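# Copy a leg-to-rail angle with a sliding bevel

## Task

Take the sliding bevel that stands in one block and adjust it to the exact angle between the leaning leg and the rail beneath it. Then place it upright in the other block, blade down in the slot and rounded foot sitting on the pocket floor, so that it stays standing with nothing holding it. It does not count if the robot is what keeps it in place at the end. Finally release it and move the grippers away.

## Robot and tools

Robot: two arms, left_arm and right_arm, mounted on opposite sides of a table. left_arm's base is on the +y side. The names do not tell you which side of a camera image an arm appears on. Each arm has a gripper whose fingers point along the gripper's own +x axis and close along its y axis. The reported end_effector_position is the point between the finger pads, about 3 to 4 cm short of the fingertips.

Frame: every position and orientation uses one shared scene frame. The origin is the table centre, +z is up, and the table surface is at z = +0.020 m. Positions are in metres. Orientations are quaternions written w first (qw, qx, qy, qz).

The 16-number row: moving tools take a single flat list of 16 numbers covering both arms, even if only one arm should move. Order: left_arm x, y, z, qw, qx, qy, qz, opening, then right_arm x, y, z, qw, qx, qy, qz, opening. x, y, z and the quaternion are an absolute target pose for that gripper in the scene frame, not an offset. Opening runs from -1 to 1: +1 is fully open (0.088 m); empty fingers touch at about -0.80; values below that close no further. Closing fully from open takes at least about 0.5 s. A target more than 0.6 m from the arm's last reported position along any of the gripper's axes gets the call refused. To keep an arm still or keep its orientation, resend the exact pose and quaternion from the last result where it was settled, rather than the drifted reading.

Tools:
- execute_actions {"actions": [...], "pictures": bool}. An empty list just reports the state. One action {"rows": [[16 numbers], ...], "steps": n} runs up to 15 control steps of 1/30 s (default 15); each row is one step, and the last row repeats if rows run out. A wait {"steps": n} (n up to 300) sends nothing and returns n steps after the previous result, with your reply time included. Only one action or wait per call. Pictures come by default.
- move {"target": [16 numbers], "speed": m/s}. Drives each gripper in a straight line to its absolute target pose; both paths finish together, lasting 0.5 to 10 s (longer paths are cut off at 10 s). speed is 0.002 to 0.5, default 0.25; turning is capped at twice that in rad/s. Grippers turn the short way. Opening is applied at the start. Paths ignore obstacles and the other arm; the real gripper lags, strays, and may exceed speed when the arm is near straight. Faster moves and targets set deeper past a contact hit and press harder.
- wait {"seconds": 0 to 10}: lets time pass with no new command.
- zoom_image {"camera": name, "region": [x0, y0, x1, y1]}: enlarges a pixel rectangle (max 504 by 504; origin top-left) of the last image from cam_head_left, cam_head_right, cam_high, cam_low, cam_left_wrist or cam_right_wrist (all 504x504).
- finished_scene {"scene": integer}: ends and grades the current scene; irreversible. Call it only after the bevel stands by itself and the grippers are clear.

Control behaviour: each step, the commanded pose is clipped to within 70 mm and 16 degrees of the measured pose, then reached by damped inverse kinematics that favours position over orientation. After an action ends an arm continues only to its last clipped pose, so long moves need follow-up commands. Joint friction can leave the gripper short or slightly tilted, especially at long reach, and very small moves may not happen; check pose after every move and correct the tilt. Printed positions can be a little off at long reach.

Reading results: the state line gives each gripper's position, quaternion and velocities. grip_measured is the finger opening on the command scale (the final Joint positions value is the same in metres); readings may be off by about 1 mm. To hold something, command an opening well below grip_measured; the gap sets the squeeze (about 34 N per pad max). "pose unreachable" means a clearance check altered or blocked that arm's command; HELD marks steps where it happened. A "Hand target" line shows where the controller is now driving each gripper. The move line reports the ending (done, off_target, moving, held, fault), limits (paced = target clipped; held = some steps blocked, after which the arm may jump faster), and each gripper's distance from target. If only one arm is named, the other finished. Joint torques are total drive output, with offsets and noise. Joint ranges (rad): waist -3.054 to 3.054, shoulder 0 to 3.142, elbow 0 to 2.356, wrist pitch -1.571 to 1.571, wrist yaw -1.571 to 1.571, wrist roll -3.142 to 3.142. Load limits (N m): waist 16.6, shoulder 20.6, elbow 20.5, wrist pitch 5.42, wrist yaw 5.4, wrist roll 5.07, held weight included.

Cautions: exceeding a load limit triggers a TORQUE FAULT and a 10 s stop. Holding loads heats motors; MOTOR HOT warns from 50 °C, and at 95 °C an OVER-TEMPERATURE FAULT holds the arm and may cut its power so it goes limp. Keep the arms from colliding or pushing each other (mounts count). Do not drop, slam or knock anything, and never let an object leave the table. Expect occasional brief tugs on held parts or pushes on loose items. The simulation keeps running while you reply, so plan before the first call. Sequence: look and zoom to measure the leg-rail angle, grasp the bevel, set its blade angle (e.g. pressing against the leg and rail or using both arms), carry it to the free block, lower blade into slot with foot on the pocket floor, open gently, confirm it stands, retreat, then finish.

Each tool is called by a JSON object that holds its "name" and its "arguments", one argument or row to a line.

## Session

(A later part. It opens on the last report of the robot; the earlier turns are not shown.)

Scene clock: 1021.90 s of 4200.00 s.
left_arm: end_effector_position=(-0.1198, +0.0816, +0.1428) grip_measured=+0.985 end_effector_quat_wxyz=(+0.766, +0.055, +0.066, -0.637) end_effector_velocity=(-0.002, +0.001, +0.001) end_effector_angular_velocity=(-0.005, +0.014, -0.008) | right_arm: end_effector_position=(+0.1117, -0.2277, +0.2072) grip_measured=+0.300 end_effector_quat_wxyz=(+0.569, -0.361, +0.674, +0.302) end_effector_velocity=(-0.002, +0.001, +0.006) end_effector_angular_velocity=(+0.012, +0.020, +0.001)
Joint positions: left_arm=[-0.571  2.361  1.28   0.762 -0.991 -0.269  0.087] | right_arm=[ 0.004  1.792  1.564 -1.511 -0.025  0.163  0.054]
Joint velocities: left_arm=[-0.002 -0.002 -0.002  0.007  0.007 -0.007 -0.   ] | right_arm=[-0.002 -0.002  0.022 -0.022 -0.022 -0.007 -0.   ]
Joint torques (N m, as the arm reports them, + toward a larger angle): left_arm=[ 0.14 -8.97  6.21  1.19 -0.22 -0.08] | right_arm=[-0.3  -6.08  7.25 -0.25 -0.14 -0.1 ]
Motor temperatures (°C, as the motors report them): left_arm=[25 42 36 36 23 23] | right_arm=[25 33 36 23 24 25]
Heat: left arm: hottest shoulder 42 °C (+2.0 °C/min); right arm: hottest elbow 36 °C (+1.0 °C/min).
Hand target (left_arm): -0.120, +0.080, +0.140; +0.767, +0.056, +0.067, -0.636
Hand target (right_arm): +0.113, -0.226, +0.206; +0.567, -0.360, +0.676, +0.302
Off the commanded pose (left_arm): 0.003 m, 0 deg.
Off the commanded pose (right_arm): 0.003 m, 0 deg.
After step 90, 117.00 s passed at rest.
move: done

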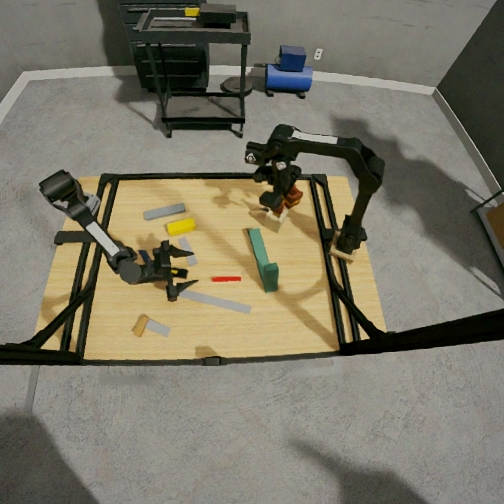

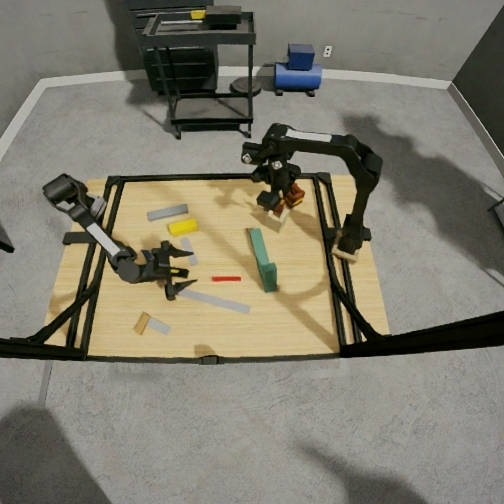

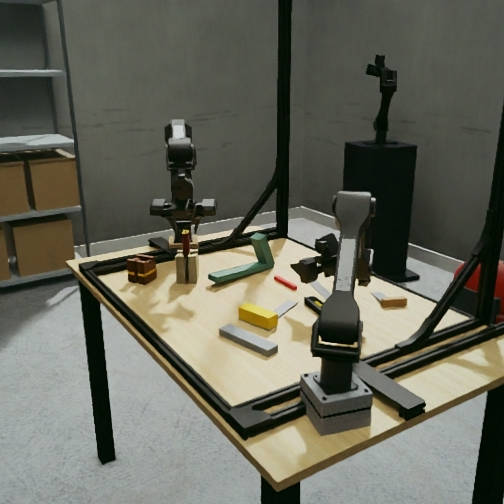

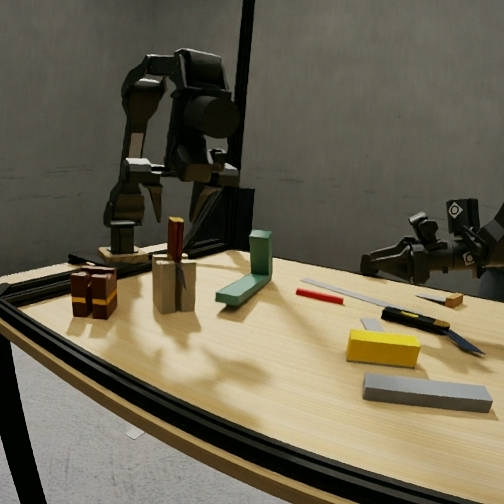

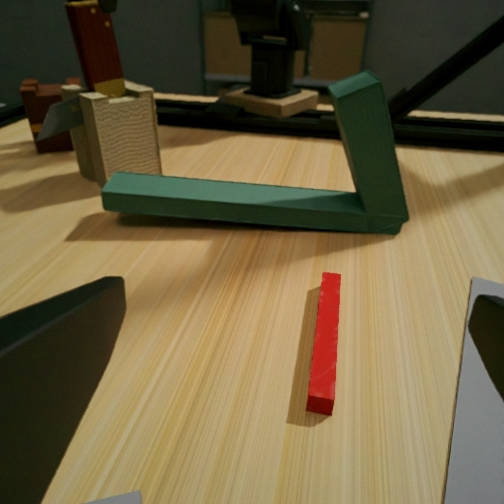

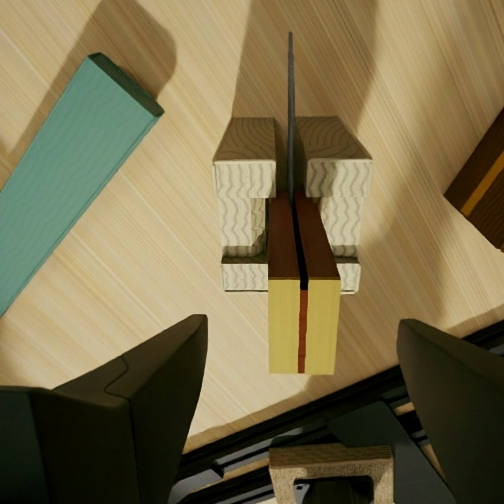

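{"name": "move", "arguments": {
  "target": [-0.12,0.08,0.14,0.767,0.056,0.067,-0.636,1, 0.113,-0.2255,0.154,0.5675,-0.3596,0.6763,0.3018,0.3],
  "speed": 0.06
}}

Scene clock: 1027.87 s of 4200.00 s.
left_arm: end_effector_position=(-0.1199, +0.0815, +0.1426) grip_measured=+0.985 end_effector_quat_wxyz=(+0.766, +0.055, +0.066, -0.637) end_effector_velocity=(+0.004, +0.002, -0.001) end_effector_angular_velocity=(+0.007, -0.035, +0.015) | right_arm: end_effector_position=(+0.1134, -0.2239, +0.1595) grip_measured=+0.300 end_effector_quat_wxyz=(+0.573, -0.357, +0.671, +0.306) end_effector_velocity=(-0.001, -0.002, -0.001) end_effector_angular_velocity=(-0.007, +0.013, +0.004)
Joint positions: left_arm=[-0.571  2.362  1.281  0.762 -0.991 -0.27   0.087] | right_arm=[ 0.004  1.811  1.399 -1.313 -0.026  0.163  0.054]
Joint velocities: left_arm=[-0.002 -0.002 -0.007 -0.007 -0.022  0.022  0.   ] | right_arm=[-0.002  0.002 -0.002 -0.007 -0.007 -0.007 -0.   ]
Joint torques (N m, as the arm reports them, + toward a larger angle): left_arm=[ 0.17 -9.07  6.16  1.21 -0.23 -0.09] | right_arm=[-0.2  -6.3   4.76  0.05 -0.15 -0.02]
Motor temperatures (°C, as the motors report them): left_arm=[25 42 36 35 23 23] | right_arm=[25 33 36 23 24 25]
Heat: left arm: hottest shoulder 42 °C (+2.0 °C/min); right arm: hottest elbow 36 °C (+1.0 °C/min).
Hand target (left_arm): -0.120, +0.080, +0.140; +0.767, +0.056, +0.067, -0.636
Hand target (right_arm): +0.113, -0.226, +0.154; +0.568, -0.360, +0.676, +0.302
Off the commanded pose (left_arm): 0.003 m, 0 deg.
Off the commanded pose (right_arm): 0.006 m, 1 deg.
After step 90, 1.70 s passed at rest.
move: done

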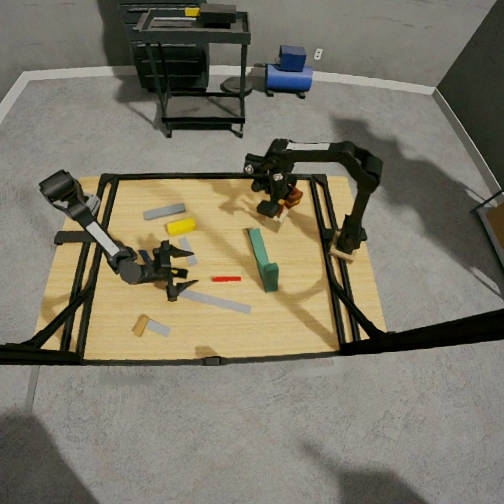

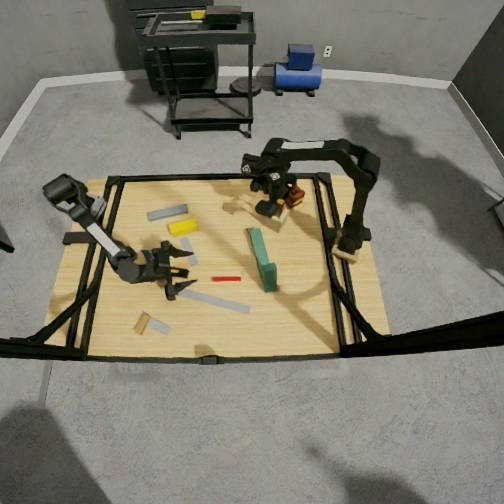

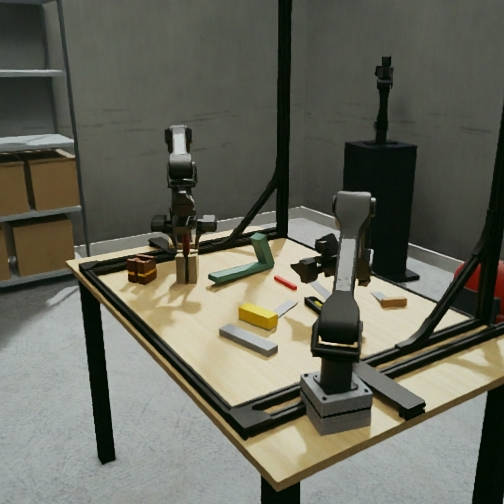

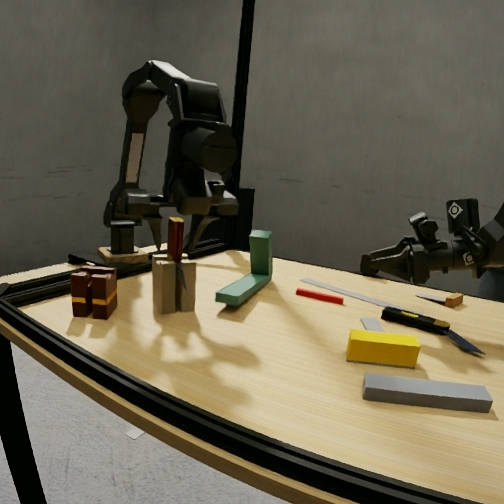

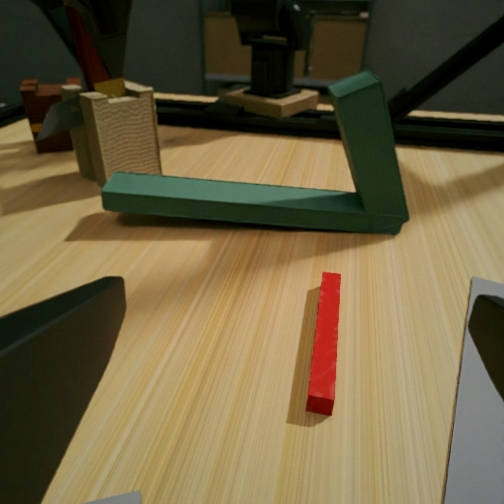

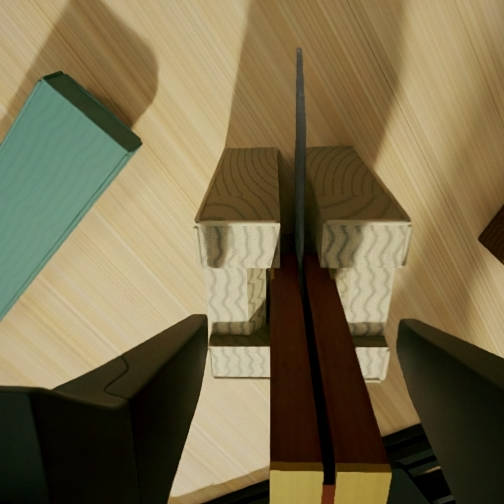

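{"name": "zoom_image", "arguments": {
  "camera": "cam_left_wrist",
  "region": [0,0,200,200]
}}

{"name": "zoom_image", "arguments": {
  "camera": "cam_low",
  "region": [100,150,260,330]
}}

Region (0, 0, 200, 200) of cam_left_wrist's 504x504 image, scaled by 2.520, with more detail than that image has.

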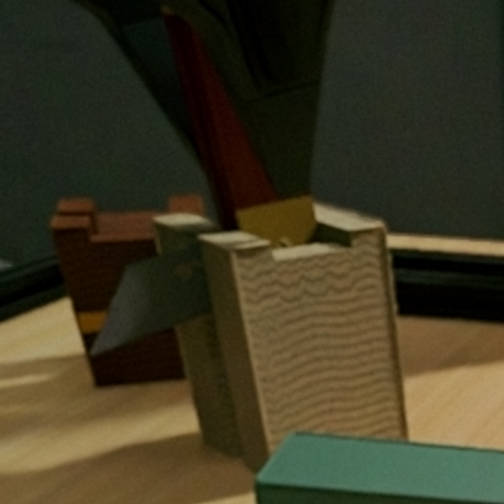

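Region (100, 150, 260, 330) of cam_low's 504x504 image, scaled by 2.800, with more detail than that image has.

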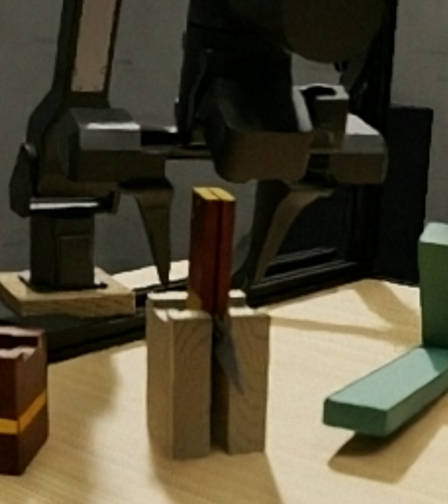

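{"name": "execute_actions", "arguments": {
  "actions": [
    {"rows":[[-0.12,0.08,0.14,0.767,0.056,0.067,-0.636,1, 0.113,-0.2255,0.154,0.5675,-0.3596,0.6763,0.3018,0.2],[-0.12,0.08,0.14,0.767,0.056,0.067,-0.636,1, 0.113,-0.2255,0.154,0.5675,-0.3596,0.6763,0.3018,0.1],[-0.12,0.08,0.14,0.767,0.056,0.067,-0.636,1, 0.113,-0.2255,0.154,0.5675,-0.3596,0.6763,0.3018,0.0],[-0.12,0.08,0.14,0.767,0.056,0.067,-0.636,1, 0.113,-0.2255,0.154,0.5675,-0.3596,0.6763,0.3018,-0.08],[-0.12,0.08,0.14,0.767,0.056,0.067,-0.636,1, 0.113,-0.2255,0.154,0.5675,-0.3596,0.6763,0.3018,-0.16],[-0.12,0.08,0.14,0.767,0.056,0.067,-0.636,1, 0.113,-0.2255,0.154,0.5675,-0.3596,0.6763,0.3018,-0.22],[-0.12,0.08,0.14,0.767,0.056,0.067,-0.636,1, 0.113,-0.2255,0.154,0.5675,-0.3596,0.6763,0.3018,-0.28],[-0.12,0.08,0.14,0.767,0.056,0.067,-0.636,1, 0.113,-0.2255,0.154,0.5675,-0.3596,0.6763,0.3018,-0.33],[-0.12,0.08,0.14,0.767,0.056,0.067,-0.636,1, 0.113,-0.2255,0.154,0.5675,-0.3596,0.6763,0.3018,-0.38],[-0.12,0.08,0.14,0.767,0.056,0.067,-0.636,1, 0.113,-0.2255,0.154,0.5675,-0.3596,0.6763,0.3018,-0.42],[-0.12,0.08,0.14,0.767,0.056,0.067,-0.636,1, 0.113,-0.2255,0.154,0.5675,-0.3596,0.6763,0.3018,-0.46],[-0.12,0.08,0.14,0.767,0.056,0.067,-0.636,1, 0.113,-0.2255,0.154,0.5675,-0.3596,0.6763,0.3018,-0.5],[-0.12,0.08,0.14,0.767,0.056,0.067,-0.636,1, 0.113,-0.2255,0.154,0.5675,-0.3596,0.6763,0.3018,-0.55],[-0.12,0.08,0.14,0.767,0.056,0.067,-0.636,1, 0.113,-0.2255,0.154,0.5675,-0.3596,0.6763,0.3018,-0.6],[-0.12,0.08,0.14,0.767,0.056,0.067,-0.636,1, 0.113,-0.2255,0.154,0.5675,-0.3596,0.6763,0.3018,-0.65]],"steps":15}
  ],
  "pictures": false
}}

{"name": "move", "arguments": {
  "target": [-0.12,0.08,0.14,0.767,0.056,0.067,-0.636,1, 0.113,-0.2255,0.20,0.5675,-0.3596,0.6763,0.3018,-0.65],
  "speed": 0.04
}}

Scene clock: 1063.67 s of 4200.00 s.
left_arm: end_effector_position=(-0.1200, +0.0815, +0.1426) grip_measured=+0.985 end_effector_quat_wxyz=(+0.766, +0.055, +0.066, -0.637) end_effector_velocity=(+0.003, +0.002, -0.002) end_effector_angular_velocity=(+0.008, -0.014, +0.020) | right_arm: end_effector_position=(+0.1134, -0.2239, +0.1591) grip_measured=-0.415 end_effector_quat_wxyz=(+0.573, -0.358, +0.671, +0.306) end_effector_velocity=(+0.000, +0.001, -0.001) end_effector_angular_velocity=(+0.006, +0.007, +0.004)
Joint positions: left_arm=[-0.571  2.363  1.281  0.762 -0.991 -0.27   0.087] | right_arm=[ 0.004  1.812  1.398 -1.312 -0.026  0.161  0.019]
Joint velocities: left_arm=[-0.002 -0.002 -0.002 -0.022 -0.022 -0.007  0.   ] | right_arm=[-0.002  0.002 -0.002  0.007 -0.007 -0.007 -0.   ]
Joint torques (N m, as the arm reports them, + toward a larger angle): left_arm=[ 0.15 -9.13  6.1   1.21 -0.23 -0.08] | right_arm=[-0.18 -6.26  4.79  0.04 -0.14  0.02]
Motor temperatures (°C, as the motors report them): left_arm=[25 43 36 34 23 23] | right_arm=[25 34 32 23 24 25]
Heat: left arm: hottest shoulder 43 °C (+1.0 °C/min); right arm: hottest shoulder 34 °C (-2.0 °C/min).
Hand target (left_arm): -0.120, +0.080, +0.140; +0.767, +0.056, +0.067, -0.636
Hand target (right_arm): +0.113, -0.226, +0.154; +0.568, -0.360, +0.676, +0.302
Off the commanded pose (left_arm): 0.003 m, 0 deg.
Off the commanded pose (right_arm): 0.005 m, 1 deg.
Steps of this call (steps 1 to 90: nothing new was sent; then 32.30 s passed at rest; steps 91 to 105: all 15 steps of this action). Readings (end_effector_position):
91: left_arm (-0.1199, +0.0815, +0.1424) | right_arm (+0.1134, -0.2239, +0.1592)
92: left_arm (-0.1199, +0.0815, +0.1424) | right_arm (+0.1134, -0.2239, +0.1592)
94: left_arm (-0.1199, +0.0815, +0.1424) | right_arm (+0.1134, -0.2240, +0.1592)
98: left_arm (-0.1199, +0.0815, +0.1424) | right_arm (+0.1134, -0.2240, +0.1592)
105: the state above

Scene clock: 1065.27 s of 4200.00 s.
left_arm: end_effector_position=(-0.1200, +0.0815, +0.1424) grip_measured=+0.985 end_effector_quat_wxyz=(+0.766, +0.055, +0.066, -0.637) end_effector_velocity=(+0.001, -0.000, -0.001) end_effector_angular_velocity=(+0.003, +0.017, -0.001) | right_arm: end_effector_position=(+0.1120, -0.2270, +0.1950) grip_measured=-0.418 end_effector_quat_wxyz=(+0.562, -0.366, +0.679, +0.299) end_effector_velocity=(-0.002, -0.003, +0.003) end_effector_angular_velocity=(-0.006, +0.015, +0.018)
Joint positions: left_arm=[-0.571  2.363  1.281  0.762 -0.991 -0.27   0.087] | right_arm=[ 0.004  1.813  1.538 -1.485 -0.025  0.158  0.019]
Joint velocities: left_arm=[ 0.002 -0.002 -0.002 -0.007  0.007 -0.022 -0.   ] | right_arm=[-0.002 -0.002  0.007 -0.022 -0.007 -0.022 -0.   ]
Joint torques (N m, as the arm reports them, + toward a larger angle): left_arm=[ 0.18 -9.15  6.07  1.21 -0.23 -0.08] | right_arm=[-0.19 -8.62  7.55 -0.31 -0.15  0.08]
Motor temperatures (°C, as the motors report them): left_arm=[25 43 36 34 23 23] | right_arm=[25 34 33 24 24 25]
Heat: left arm: hottest shoulder 43 °C (+1.0 °C/min); right arm: hottest shoulder 34 °C (-2.0 °C/min).
Hand target (left_arm): -0.120, +0.080, +0.140; +0.767, +0.056, +0.067, -0.636
Hand target (right_arm): +0.113, -0.225, +0.200; +0.568, -0.360, +0.676, +0.302
Off the commanded pose (left_arm): 0.003 m, 0 deg.
Off the commanded pose (right_arm): 0.005 m, 1 deg.
move: done

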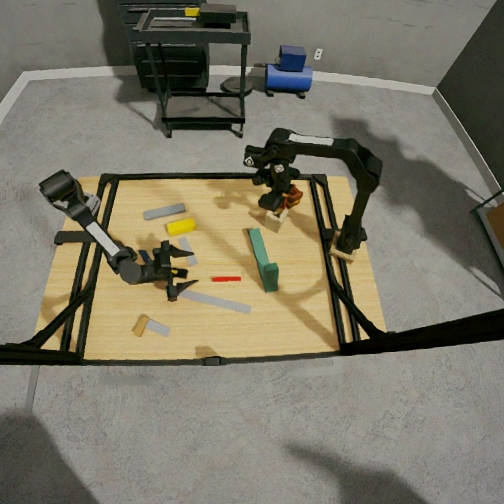

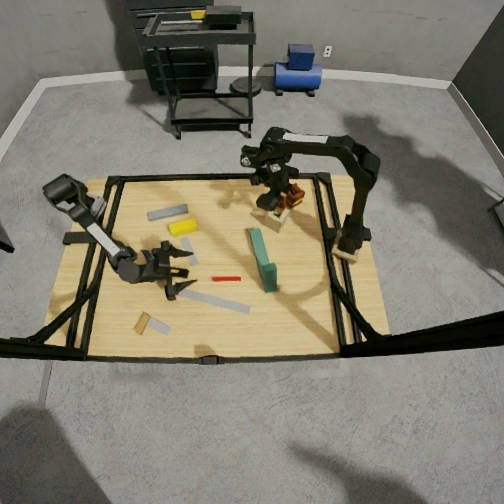

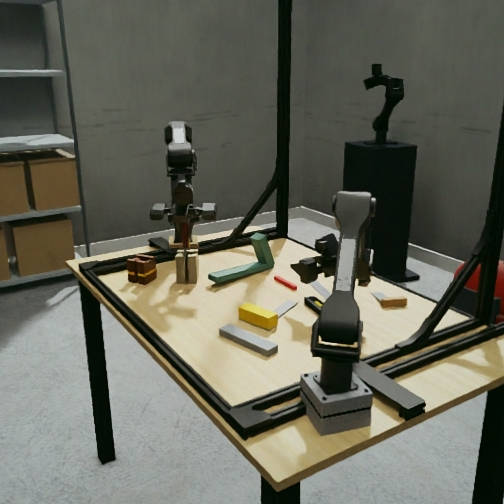

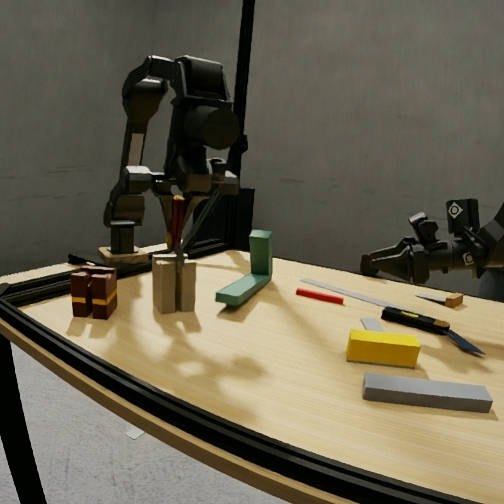

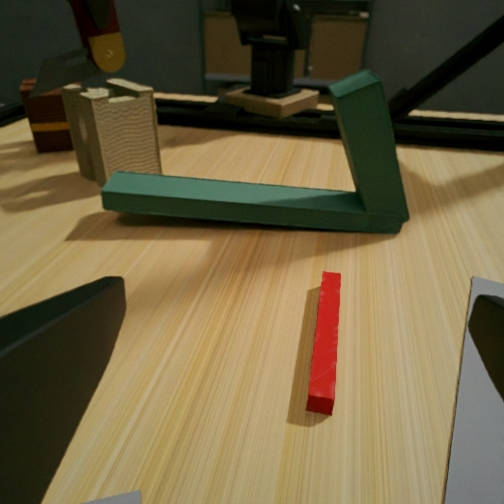

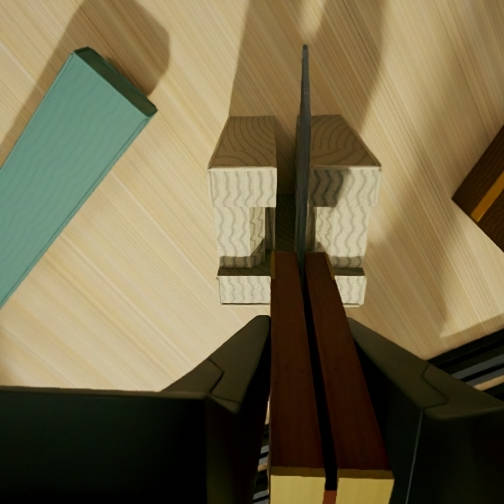

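{"name": "zoom_image", "arguments": {
  "camera": "cam_left_wrist",
  "region": [0,0,200,200]
}}

Region (0, 0, 200, 200) of cam_left_wrist's 504x504 image, scaled by 2.520, with more detail than that image has.

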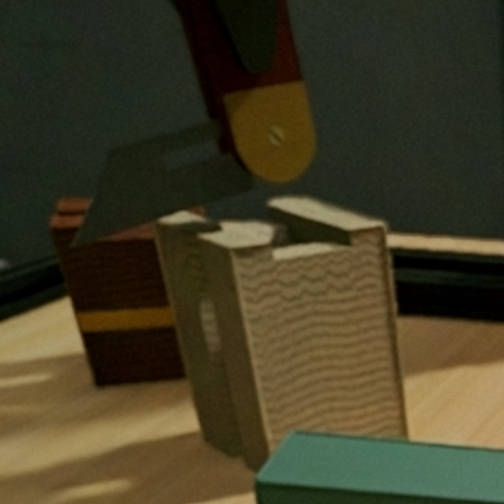

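{"name": "move", "arguments": {
  "target": [-0.12,0.08,0.14,0.767,0.056,0.067,-0.636,1, 0.112,-0.226,0.238,0.6188,-0.3349,0.6298,0.3291,-0.65],
  "speed": 0.06
}}

{"name": "move", "arguments": {
  "target": [-0.12,0.08,0.14,0.767,0.056,0.067,-0.636,1, -0.055,-0.172,0.185,0.4902,-0.0811,0.8666,0.0459,-0.65],
  "speed": 0.1
}}

Scene clock: 1114.13 s of 4200.00 s.
left_arm: end_effector_position=(-0.1199, +0.0810, +0.1403) grip_measured=+0.985 end_effector_quat_wxyz=(+0.766, +0.057, +0.066, -0.637) end_effector_velocity=(+0.003, +0.002, +0.000) end_effector_angular_velocity=(-0.002, -0.003, +0.020) | right_arm: end_effector_position=(+0.1120, -0.2277, +0.2308) grip_measured=-0.418 end_effector_quat_wxyz=(+0.609, -0.340, +0.639, +0.323) end_effector_velocity=(-0.002, -0.004, +0.003) end_effector_angular_velocity=(-0.008, +0.013, +0.019)
Joint positions: left_arm=[-0.571  2.369  1.284  0.761 -0.991 -0.271  0.087] | right_arm=[ 0.013  1.698  1.558 -1.479 -0.007  0.176  0.019]
Joint velocities: left_arm=[-0.002 -0.002 -0.002 -0.007 -0.022 -0.007 -0.   ] | right_arm=[-0.002 -0.007  0.002 -0.022 -0.007 -0.022  0.   ]
Joint torques (N m, as the arm reports them, + toward a larger angle): left_arm=[ 0.07 -9.88  5.72  1.25 -0.23 -0.04] | right_arm=[ 0.34 -8.98  7.71  0.21  0.11  0.13]
Motor temperatures (°C, as the motors report them): left_arm=[25 45 35 33 23 23] | right_arm=[25 37 34 24 24 25]
Heat: left arm: hottest shoulder 45 °C (+2.0 °C/min); right arm: hottest shoulder 37 °C (+3.0 °C/min).
Hand target (left_arm): -0.120, +0.080, +0.140; +0.767, +0.056, +0.067, -0.636
Hand target (right_arm): +0.112, -0.226, +0.238; +0.619, -0.334, +0.630, +0.329
Off the commanded pose (left_arm): 0.001 m, 0 deg.
Off the commanded pose (right_arm): 0.007 m, 2 deg.
move: done

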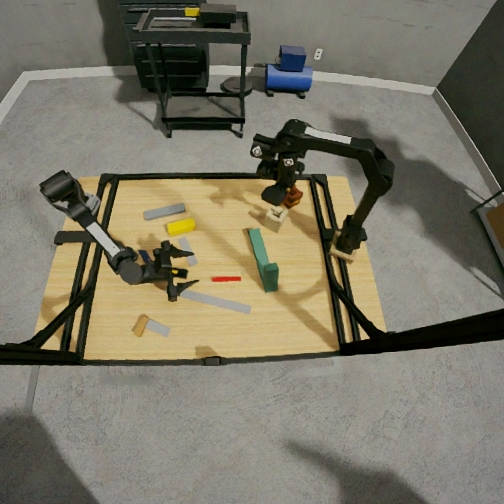

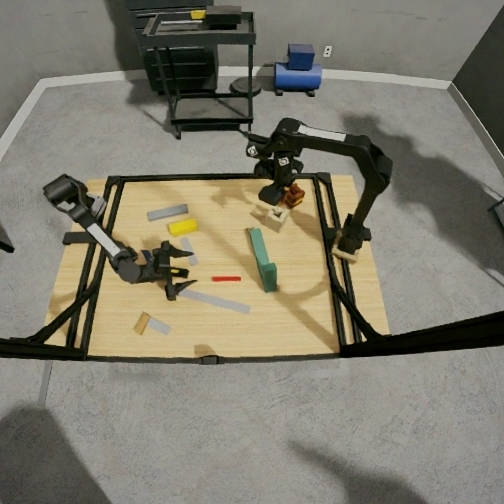

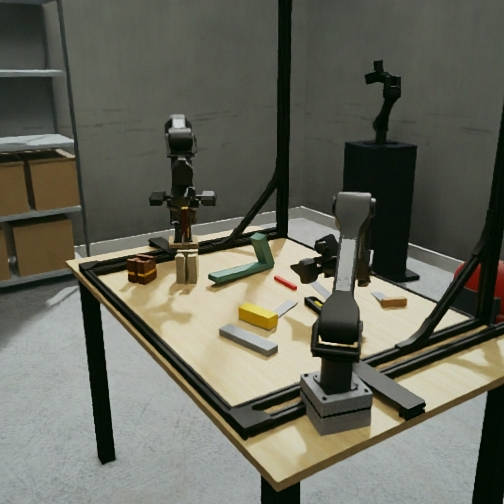

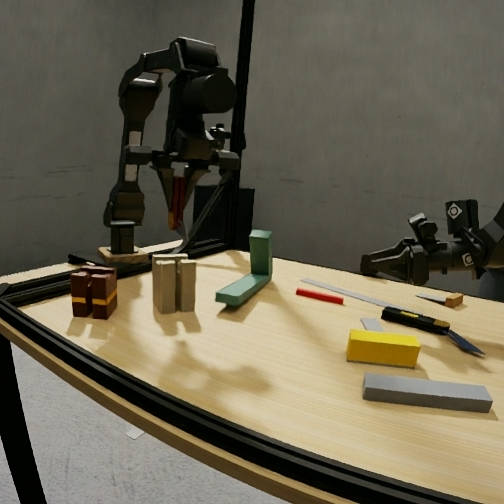

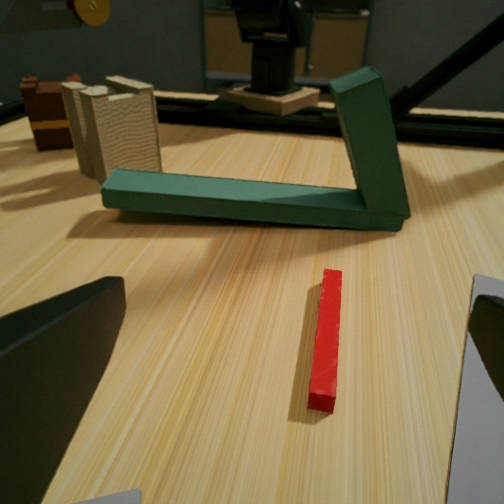

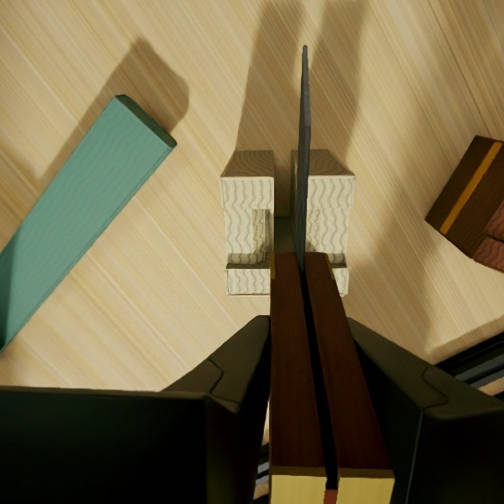

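Scene clock: 1119.07 s of 4200.00 s.
left_arm: end_effector_position=(-0.1197, +0.0809, +0.1403) grip_measured=+0.985 end_effector_quat_wxyz=(+0.766, +0.057, +0.067, -0.636) end_effector_velocity=(+0.003, +0.002, -0.002) end_effector_angular_velocity=(+0.008, -0.014, +0.020) | right_arm: end_effector_position=(-0.0543, -0.1718, +0.1888) grip_measured=-0.418 end_effector_quat_wxyz=(+0.494, -0.078, +0.864, +0.055) end_effector_velocity=(-0.002, +0.000, -0.001) end_effector_angular_velocity=(+0.003, +0.022, +0.001)
Joint positions: left_arm=[-0.57   2.369  1.284  0.76  -0.991 -0.271  0.087] | right_arm=[ 0.35   1.866  1.511 -1.355 -0.515  1.258  0.019]
Joint velocities: left_arm=[-0.002 -0.002 -0.002 -0.022 -0.022 -0.007 -0.   ] | right_arm=[-0.002  0.002 -0.007  0.007 -0.022 -0.007 -0.   ]
Joint torques (N m, as the arm reports them, + toward a larger angle): left_arm=[ 0.09 -9.93  5.71  1.26 -0.22 -0.04] | right_arm=[ 0.31 -6.89  4.81  0.02 -0.54  0.13]
Motor temperatures (°C, as the motors report them): left_arm=[25 45 35 33 23 23] | right_arm=[25 37 34 23 24 25]
Heat: left arm: hottest shoulder 45 °C (+2.0 °C/min); right arm: hottest shoulder 37 °C (+3.0 °C/min).
Hand target (left_arm): -0.120, +0.080, +0.140; +0.767, +0.056, +0.067, -0.636
Hand target (right_arm): -0.056, -0.173, +0.184; +0.490, -0.081, +0.867, +0.047
Off the commanded pose (left_arm): 0.001 m, 0 deg.
Off the commanded pose (right_arm): 0.004 m, 1 deg.
move: done

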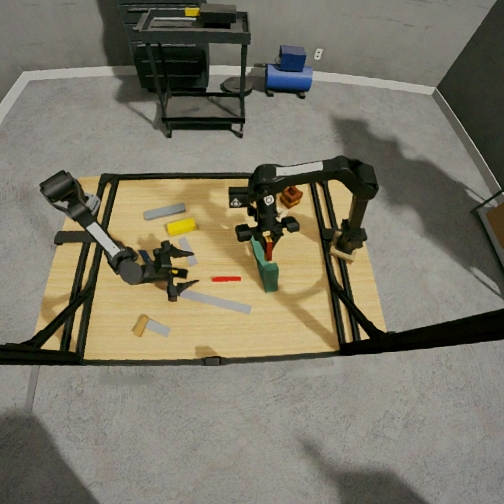

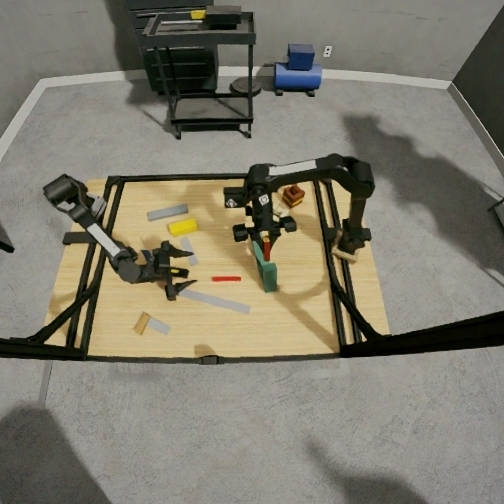

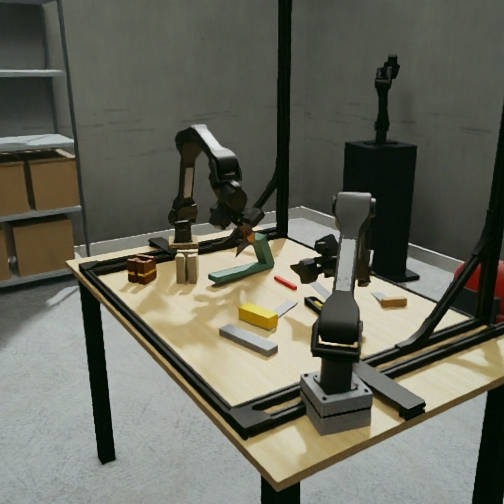

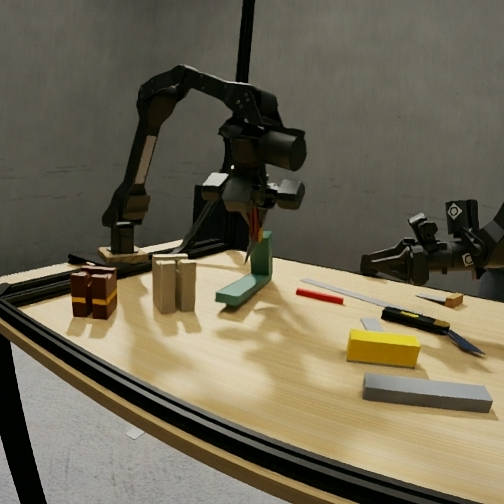

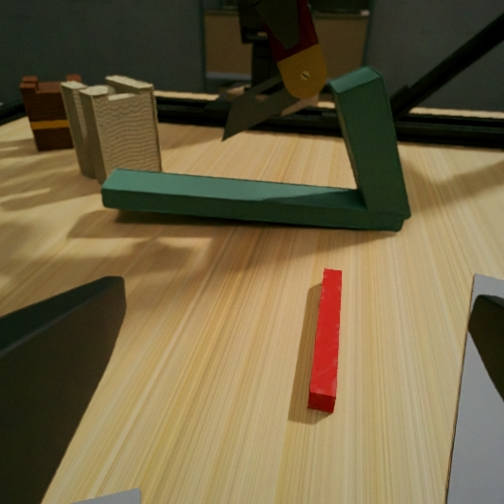

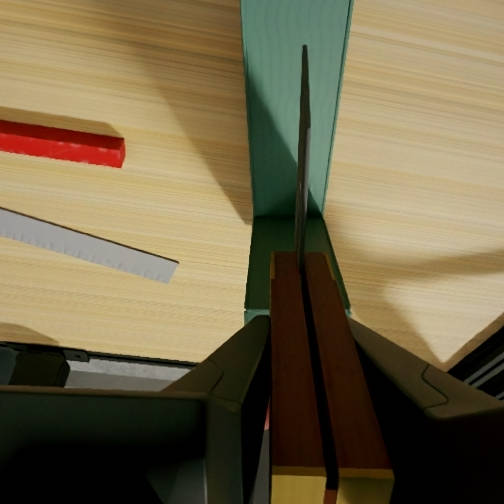

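{"name": "move", "arguments": {
  "target": [-0.12,0.08,0.14,0.767,0.056,0.067,-0.636,1, -0.035,-0.168,0.165,0.4902,-0.0811,0.8666,0.0459,-0.65],
  "speed": 0.04
}}

{"name": "zoom_image", "arguments": {
  "camera": "cam_left_wrist",
  "region": [190,0,430,250]
}}

Scene clock: 1133.43 s of 4200.00 s.
left_arm: end_effector_position=(-0.1198, +0.0808, +0.1399) grip_measured=+0.985 end_effector_quat_wxyz=(+0.766, +0.057, +0.067, -0.636) end_effector_velocity=(-0.002, +0.001, -0.001) end_effector_angular_velocity=(+0.008, -0.011, -0.011) | right_arm: end_effector_position=(-0.0360, -0.1671, +0.1699) grip_measured=-0.418 end_effector_quat_wxyz=(+0.492, -0.078, +0.866, +0.052) end_effector_velocity=(-0.002, +0.000, +0.002) end_effector_angular_velocity=(+0.014, +0.021, +0.000)
Joint positions: left_arm=[-0.57   2.37   1.285  0.76  -0.991 -0.271  0.087] | right_arm=[ 0.296  1.914  1.497 -1.328 -0.51   1.201  0.019]
Joint velocities: left_arm=[-0.002 -0.002 -0.002 -0.007  0.007  0.007  0.   ] | right_arm=[-0.002 -0.007 -0.007  0.007 -0.022 -0.007 -0.   ]
Joint torques (N m, as the arm reports them, + toward a larger angle): left_arm=[  0.03 -10.03   5.64   1.3   -0.22  -0.03] | right_arm=[-0.26 -7.1   4.84 -0.01 -0.32 -0.13]
Motor temperatures (°C, as the motors report them): left_arm=[25 46 35 33 23 23] | right_arm=[25 36 33 23 24 25]
Heat: left arm: hottest shoulder 46 °C (+3.0 °C/min); right arm: hottest shoulder 36 °C (+1.0 °C/min).
Hand target (left_arm): -0.120, +0.080, +0.140; +0.767, +0.056, +0.067, -0.636
Hand target (right_arm): -0.035, -0.168, +0.165; +0.490, -0.081, +0.867, +0.045
Off the commanded pose (left_arm): 0.001 m, 0 deg.
Off the commanded pose (right_arm): 0.005 m, 1 deg.
move: done

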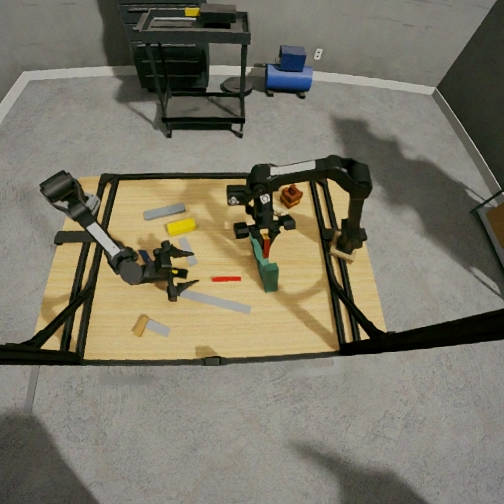

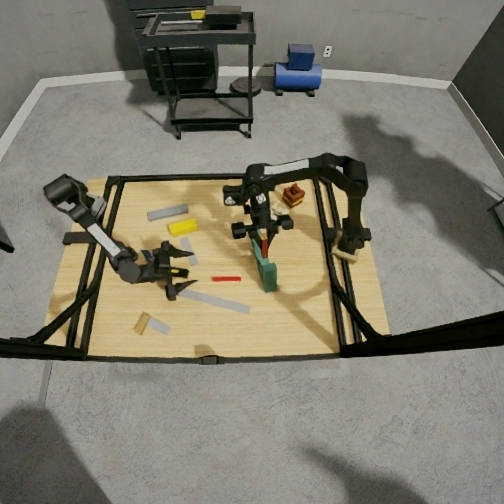

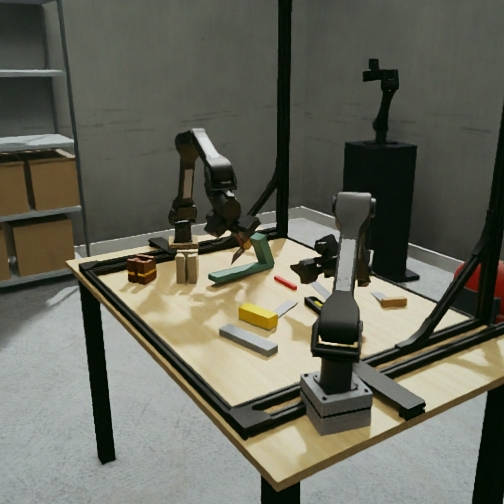

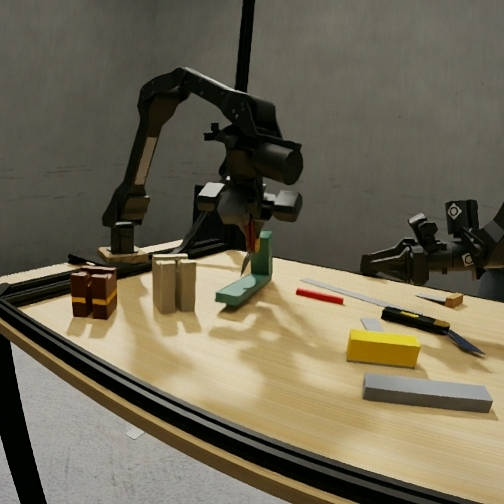

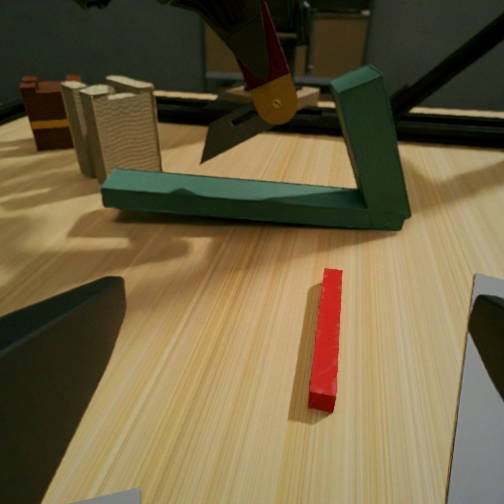

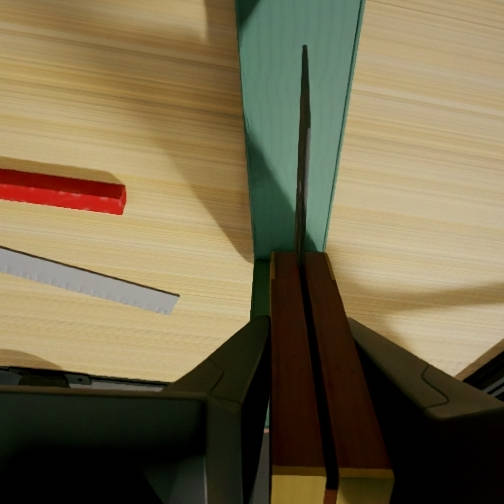

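Region (190, 0, 430, 250) of cam_left_wrist's 504x504 image, scaled by 2.016, with more detail than that image has; it fills the left 484 columns of this view, and the rest is white.

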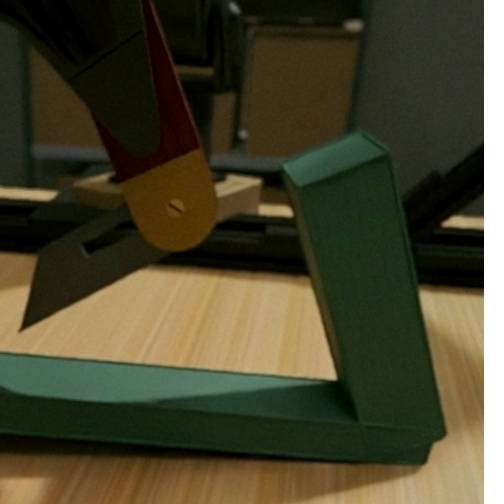

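{"name": "move", "arguments": {
  "target": [-0.12,0.08,0.14,0.767,0.056,0.067,-0.636,1, -0.04,-0.168,0.128,0.4902,-0.0811,0.8666,0.0459,-0.65],
  "speed": 0.015
}}

{"name": "zoom_image", "arguments": {
  "camera": "cam_left_wrist",
  "region": [190,0,430,250]
}}

Scene clock: 1191.37 s of 4200.00 s.
left_arm: end_effector_position=(-0.1198, +0.0805, +0.1391) grip_measured=+0.985 end_effector_quat_wxyz=(+0.767, +0.058, +0.067, -0.636) end_effector_velocity=(+0.001, +0.001, -0.000) end_effector_angular_velocity=(+0.002, +0.000, +0.006) | right_arm: end_effector_position=(-0.0414, -0.1657, +0.1374) grip_measured=-0.418 end_effector_quat_wxyz=(+0.490, -0.076, +0.867, +0.059) end_effector_velocity=(-0.000, -0.002, -0.000) end_effector_angular_velocity=(-0.019, -0.008, -0.015)
Joint positions: left_arm=[-0.57   2.372  1.287  0.76  -0.991 -0.272  0.087] | right_arm=[ 0.309  1.936  1.394 -1.185 -0.52   1.209  0.019]
Joint velocities: left_arm=[-0.002 -0.002 -0.002 -0.007 -0.007 -0.007 -0.   ] | right_arm=[ 0.002 -0.002 -0.002 -0.007  0.007  0.022  0.   ]
Joint torques (N m, as the arm reports them, + toward a larger angle): left_arm=[  0.01 -10.37   5.42   1.31  -0.22  -0.01] | right_arm=[-0.15 -6.21  4.09  0.25 -0.06  0.09]
Motor temperatures (°C, as the motors report them): left_arm=[25 48 35 34 23 23] | right_arm=[25 37 32 23 24 25]
Heat: left arm: hottest shoulder 48 °C (+2.0 °C/min); right arm: hottest shoulder 37 °C (+1.0 °C/min).
Hand target (left_arm): -0.120, +0.080, +0.140; +0.767, +0.056, +0.067, -0.636
Hand target (right_arm): -0.040, -0.168, +0.128; +0.490, -0.081, +0.867, +0.046
Off the commanded pose (left_arm): 0.001 m, 0 deg.
Off the commanded pose (right_arm): 0.010 m, 2 deg.
move: off_target (right_arm)

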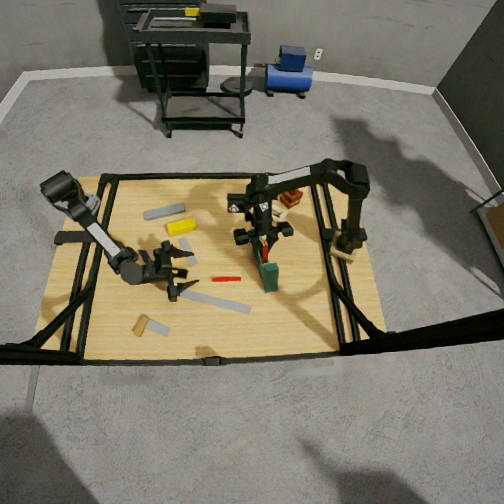

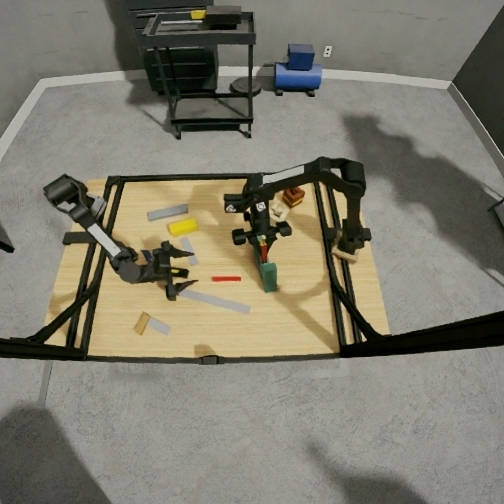

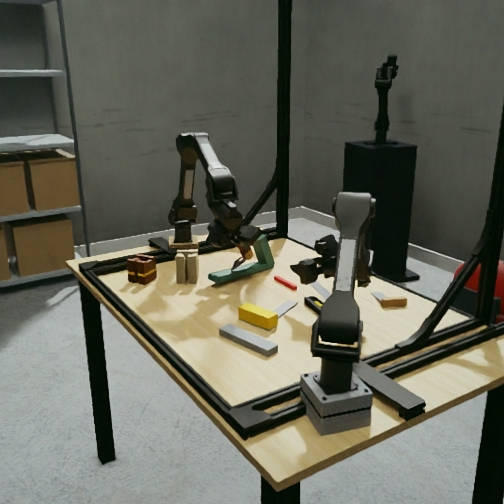

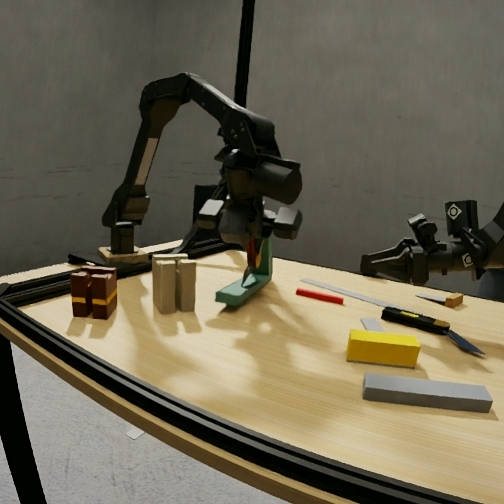

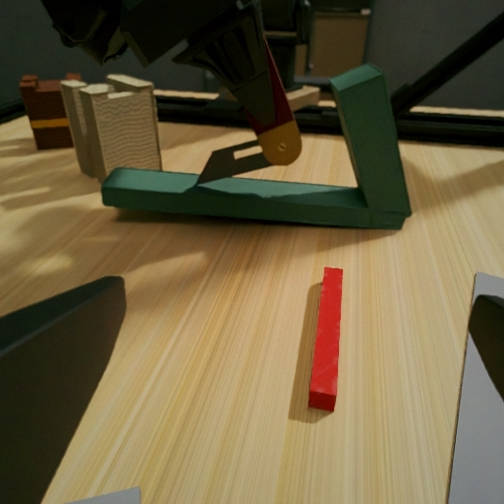

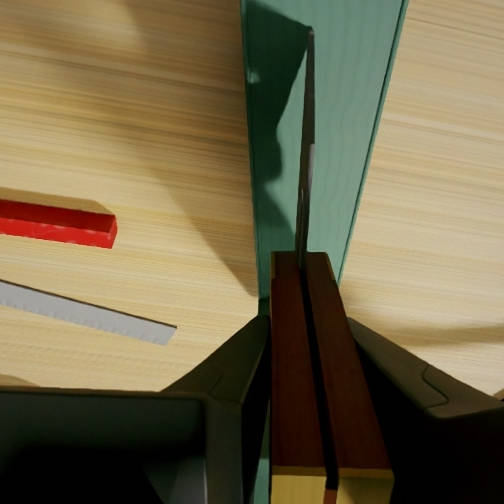

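Region (190, 0, 430, 250) of cam_left_wrist's 504x504 image, scaled by 2.016, with more detail than that image has; it fills the left 484 columns of this view, and the rest is white.

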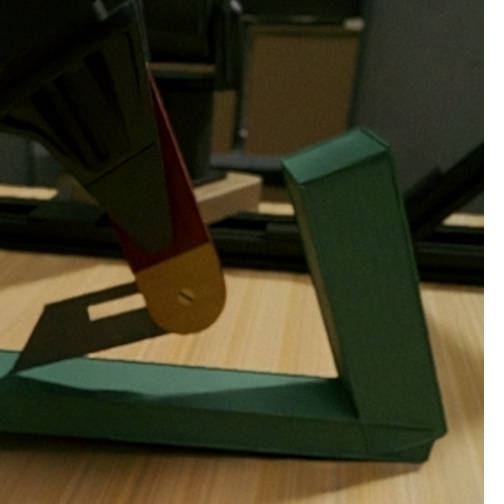

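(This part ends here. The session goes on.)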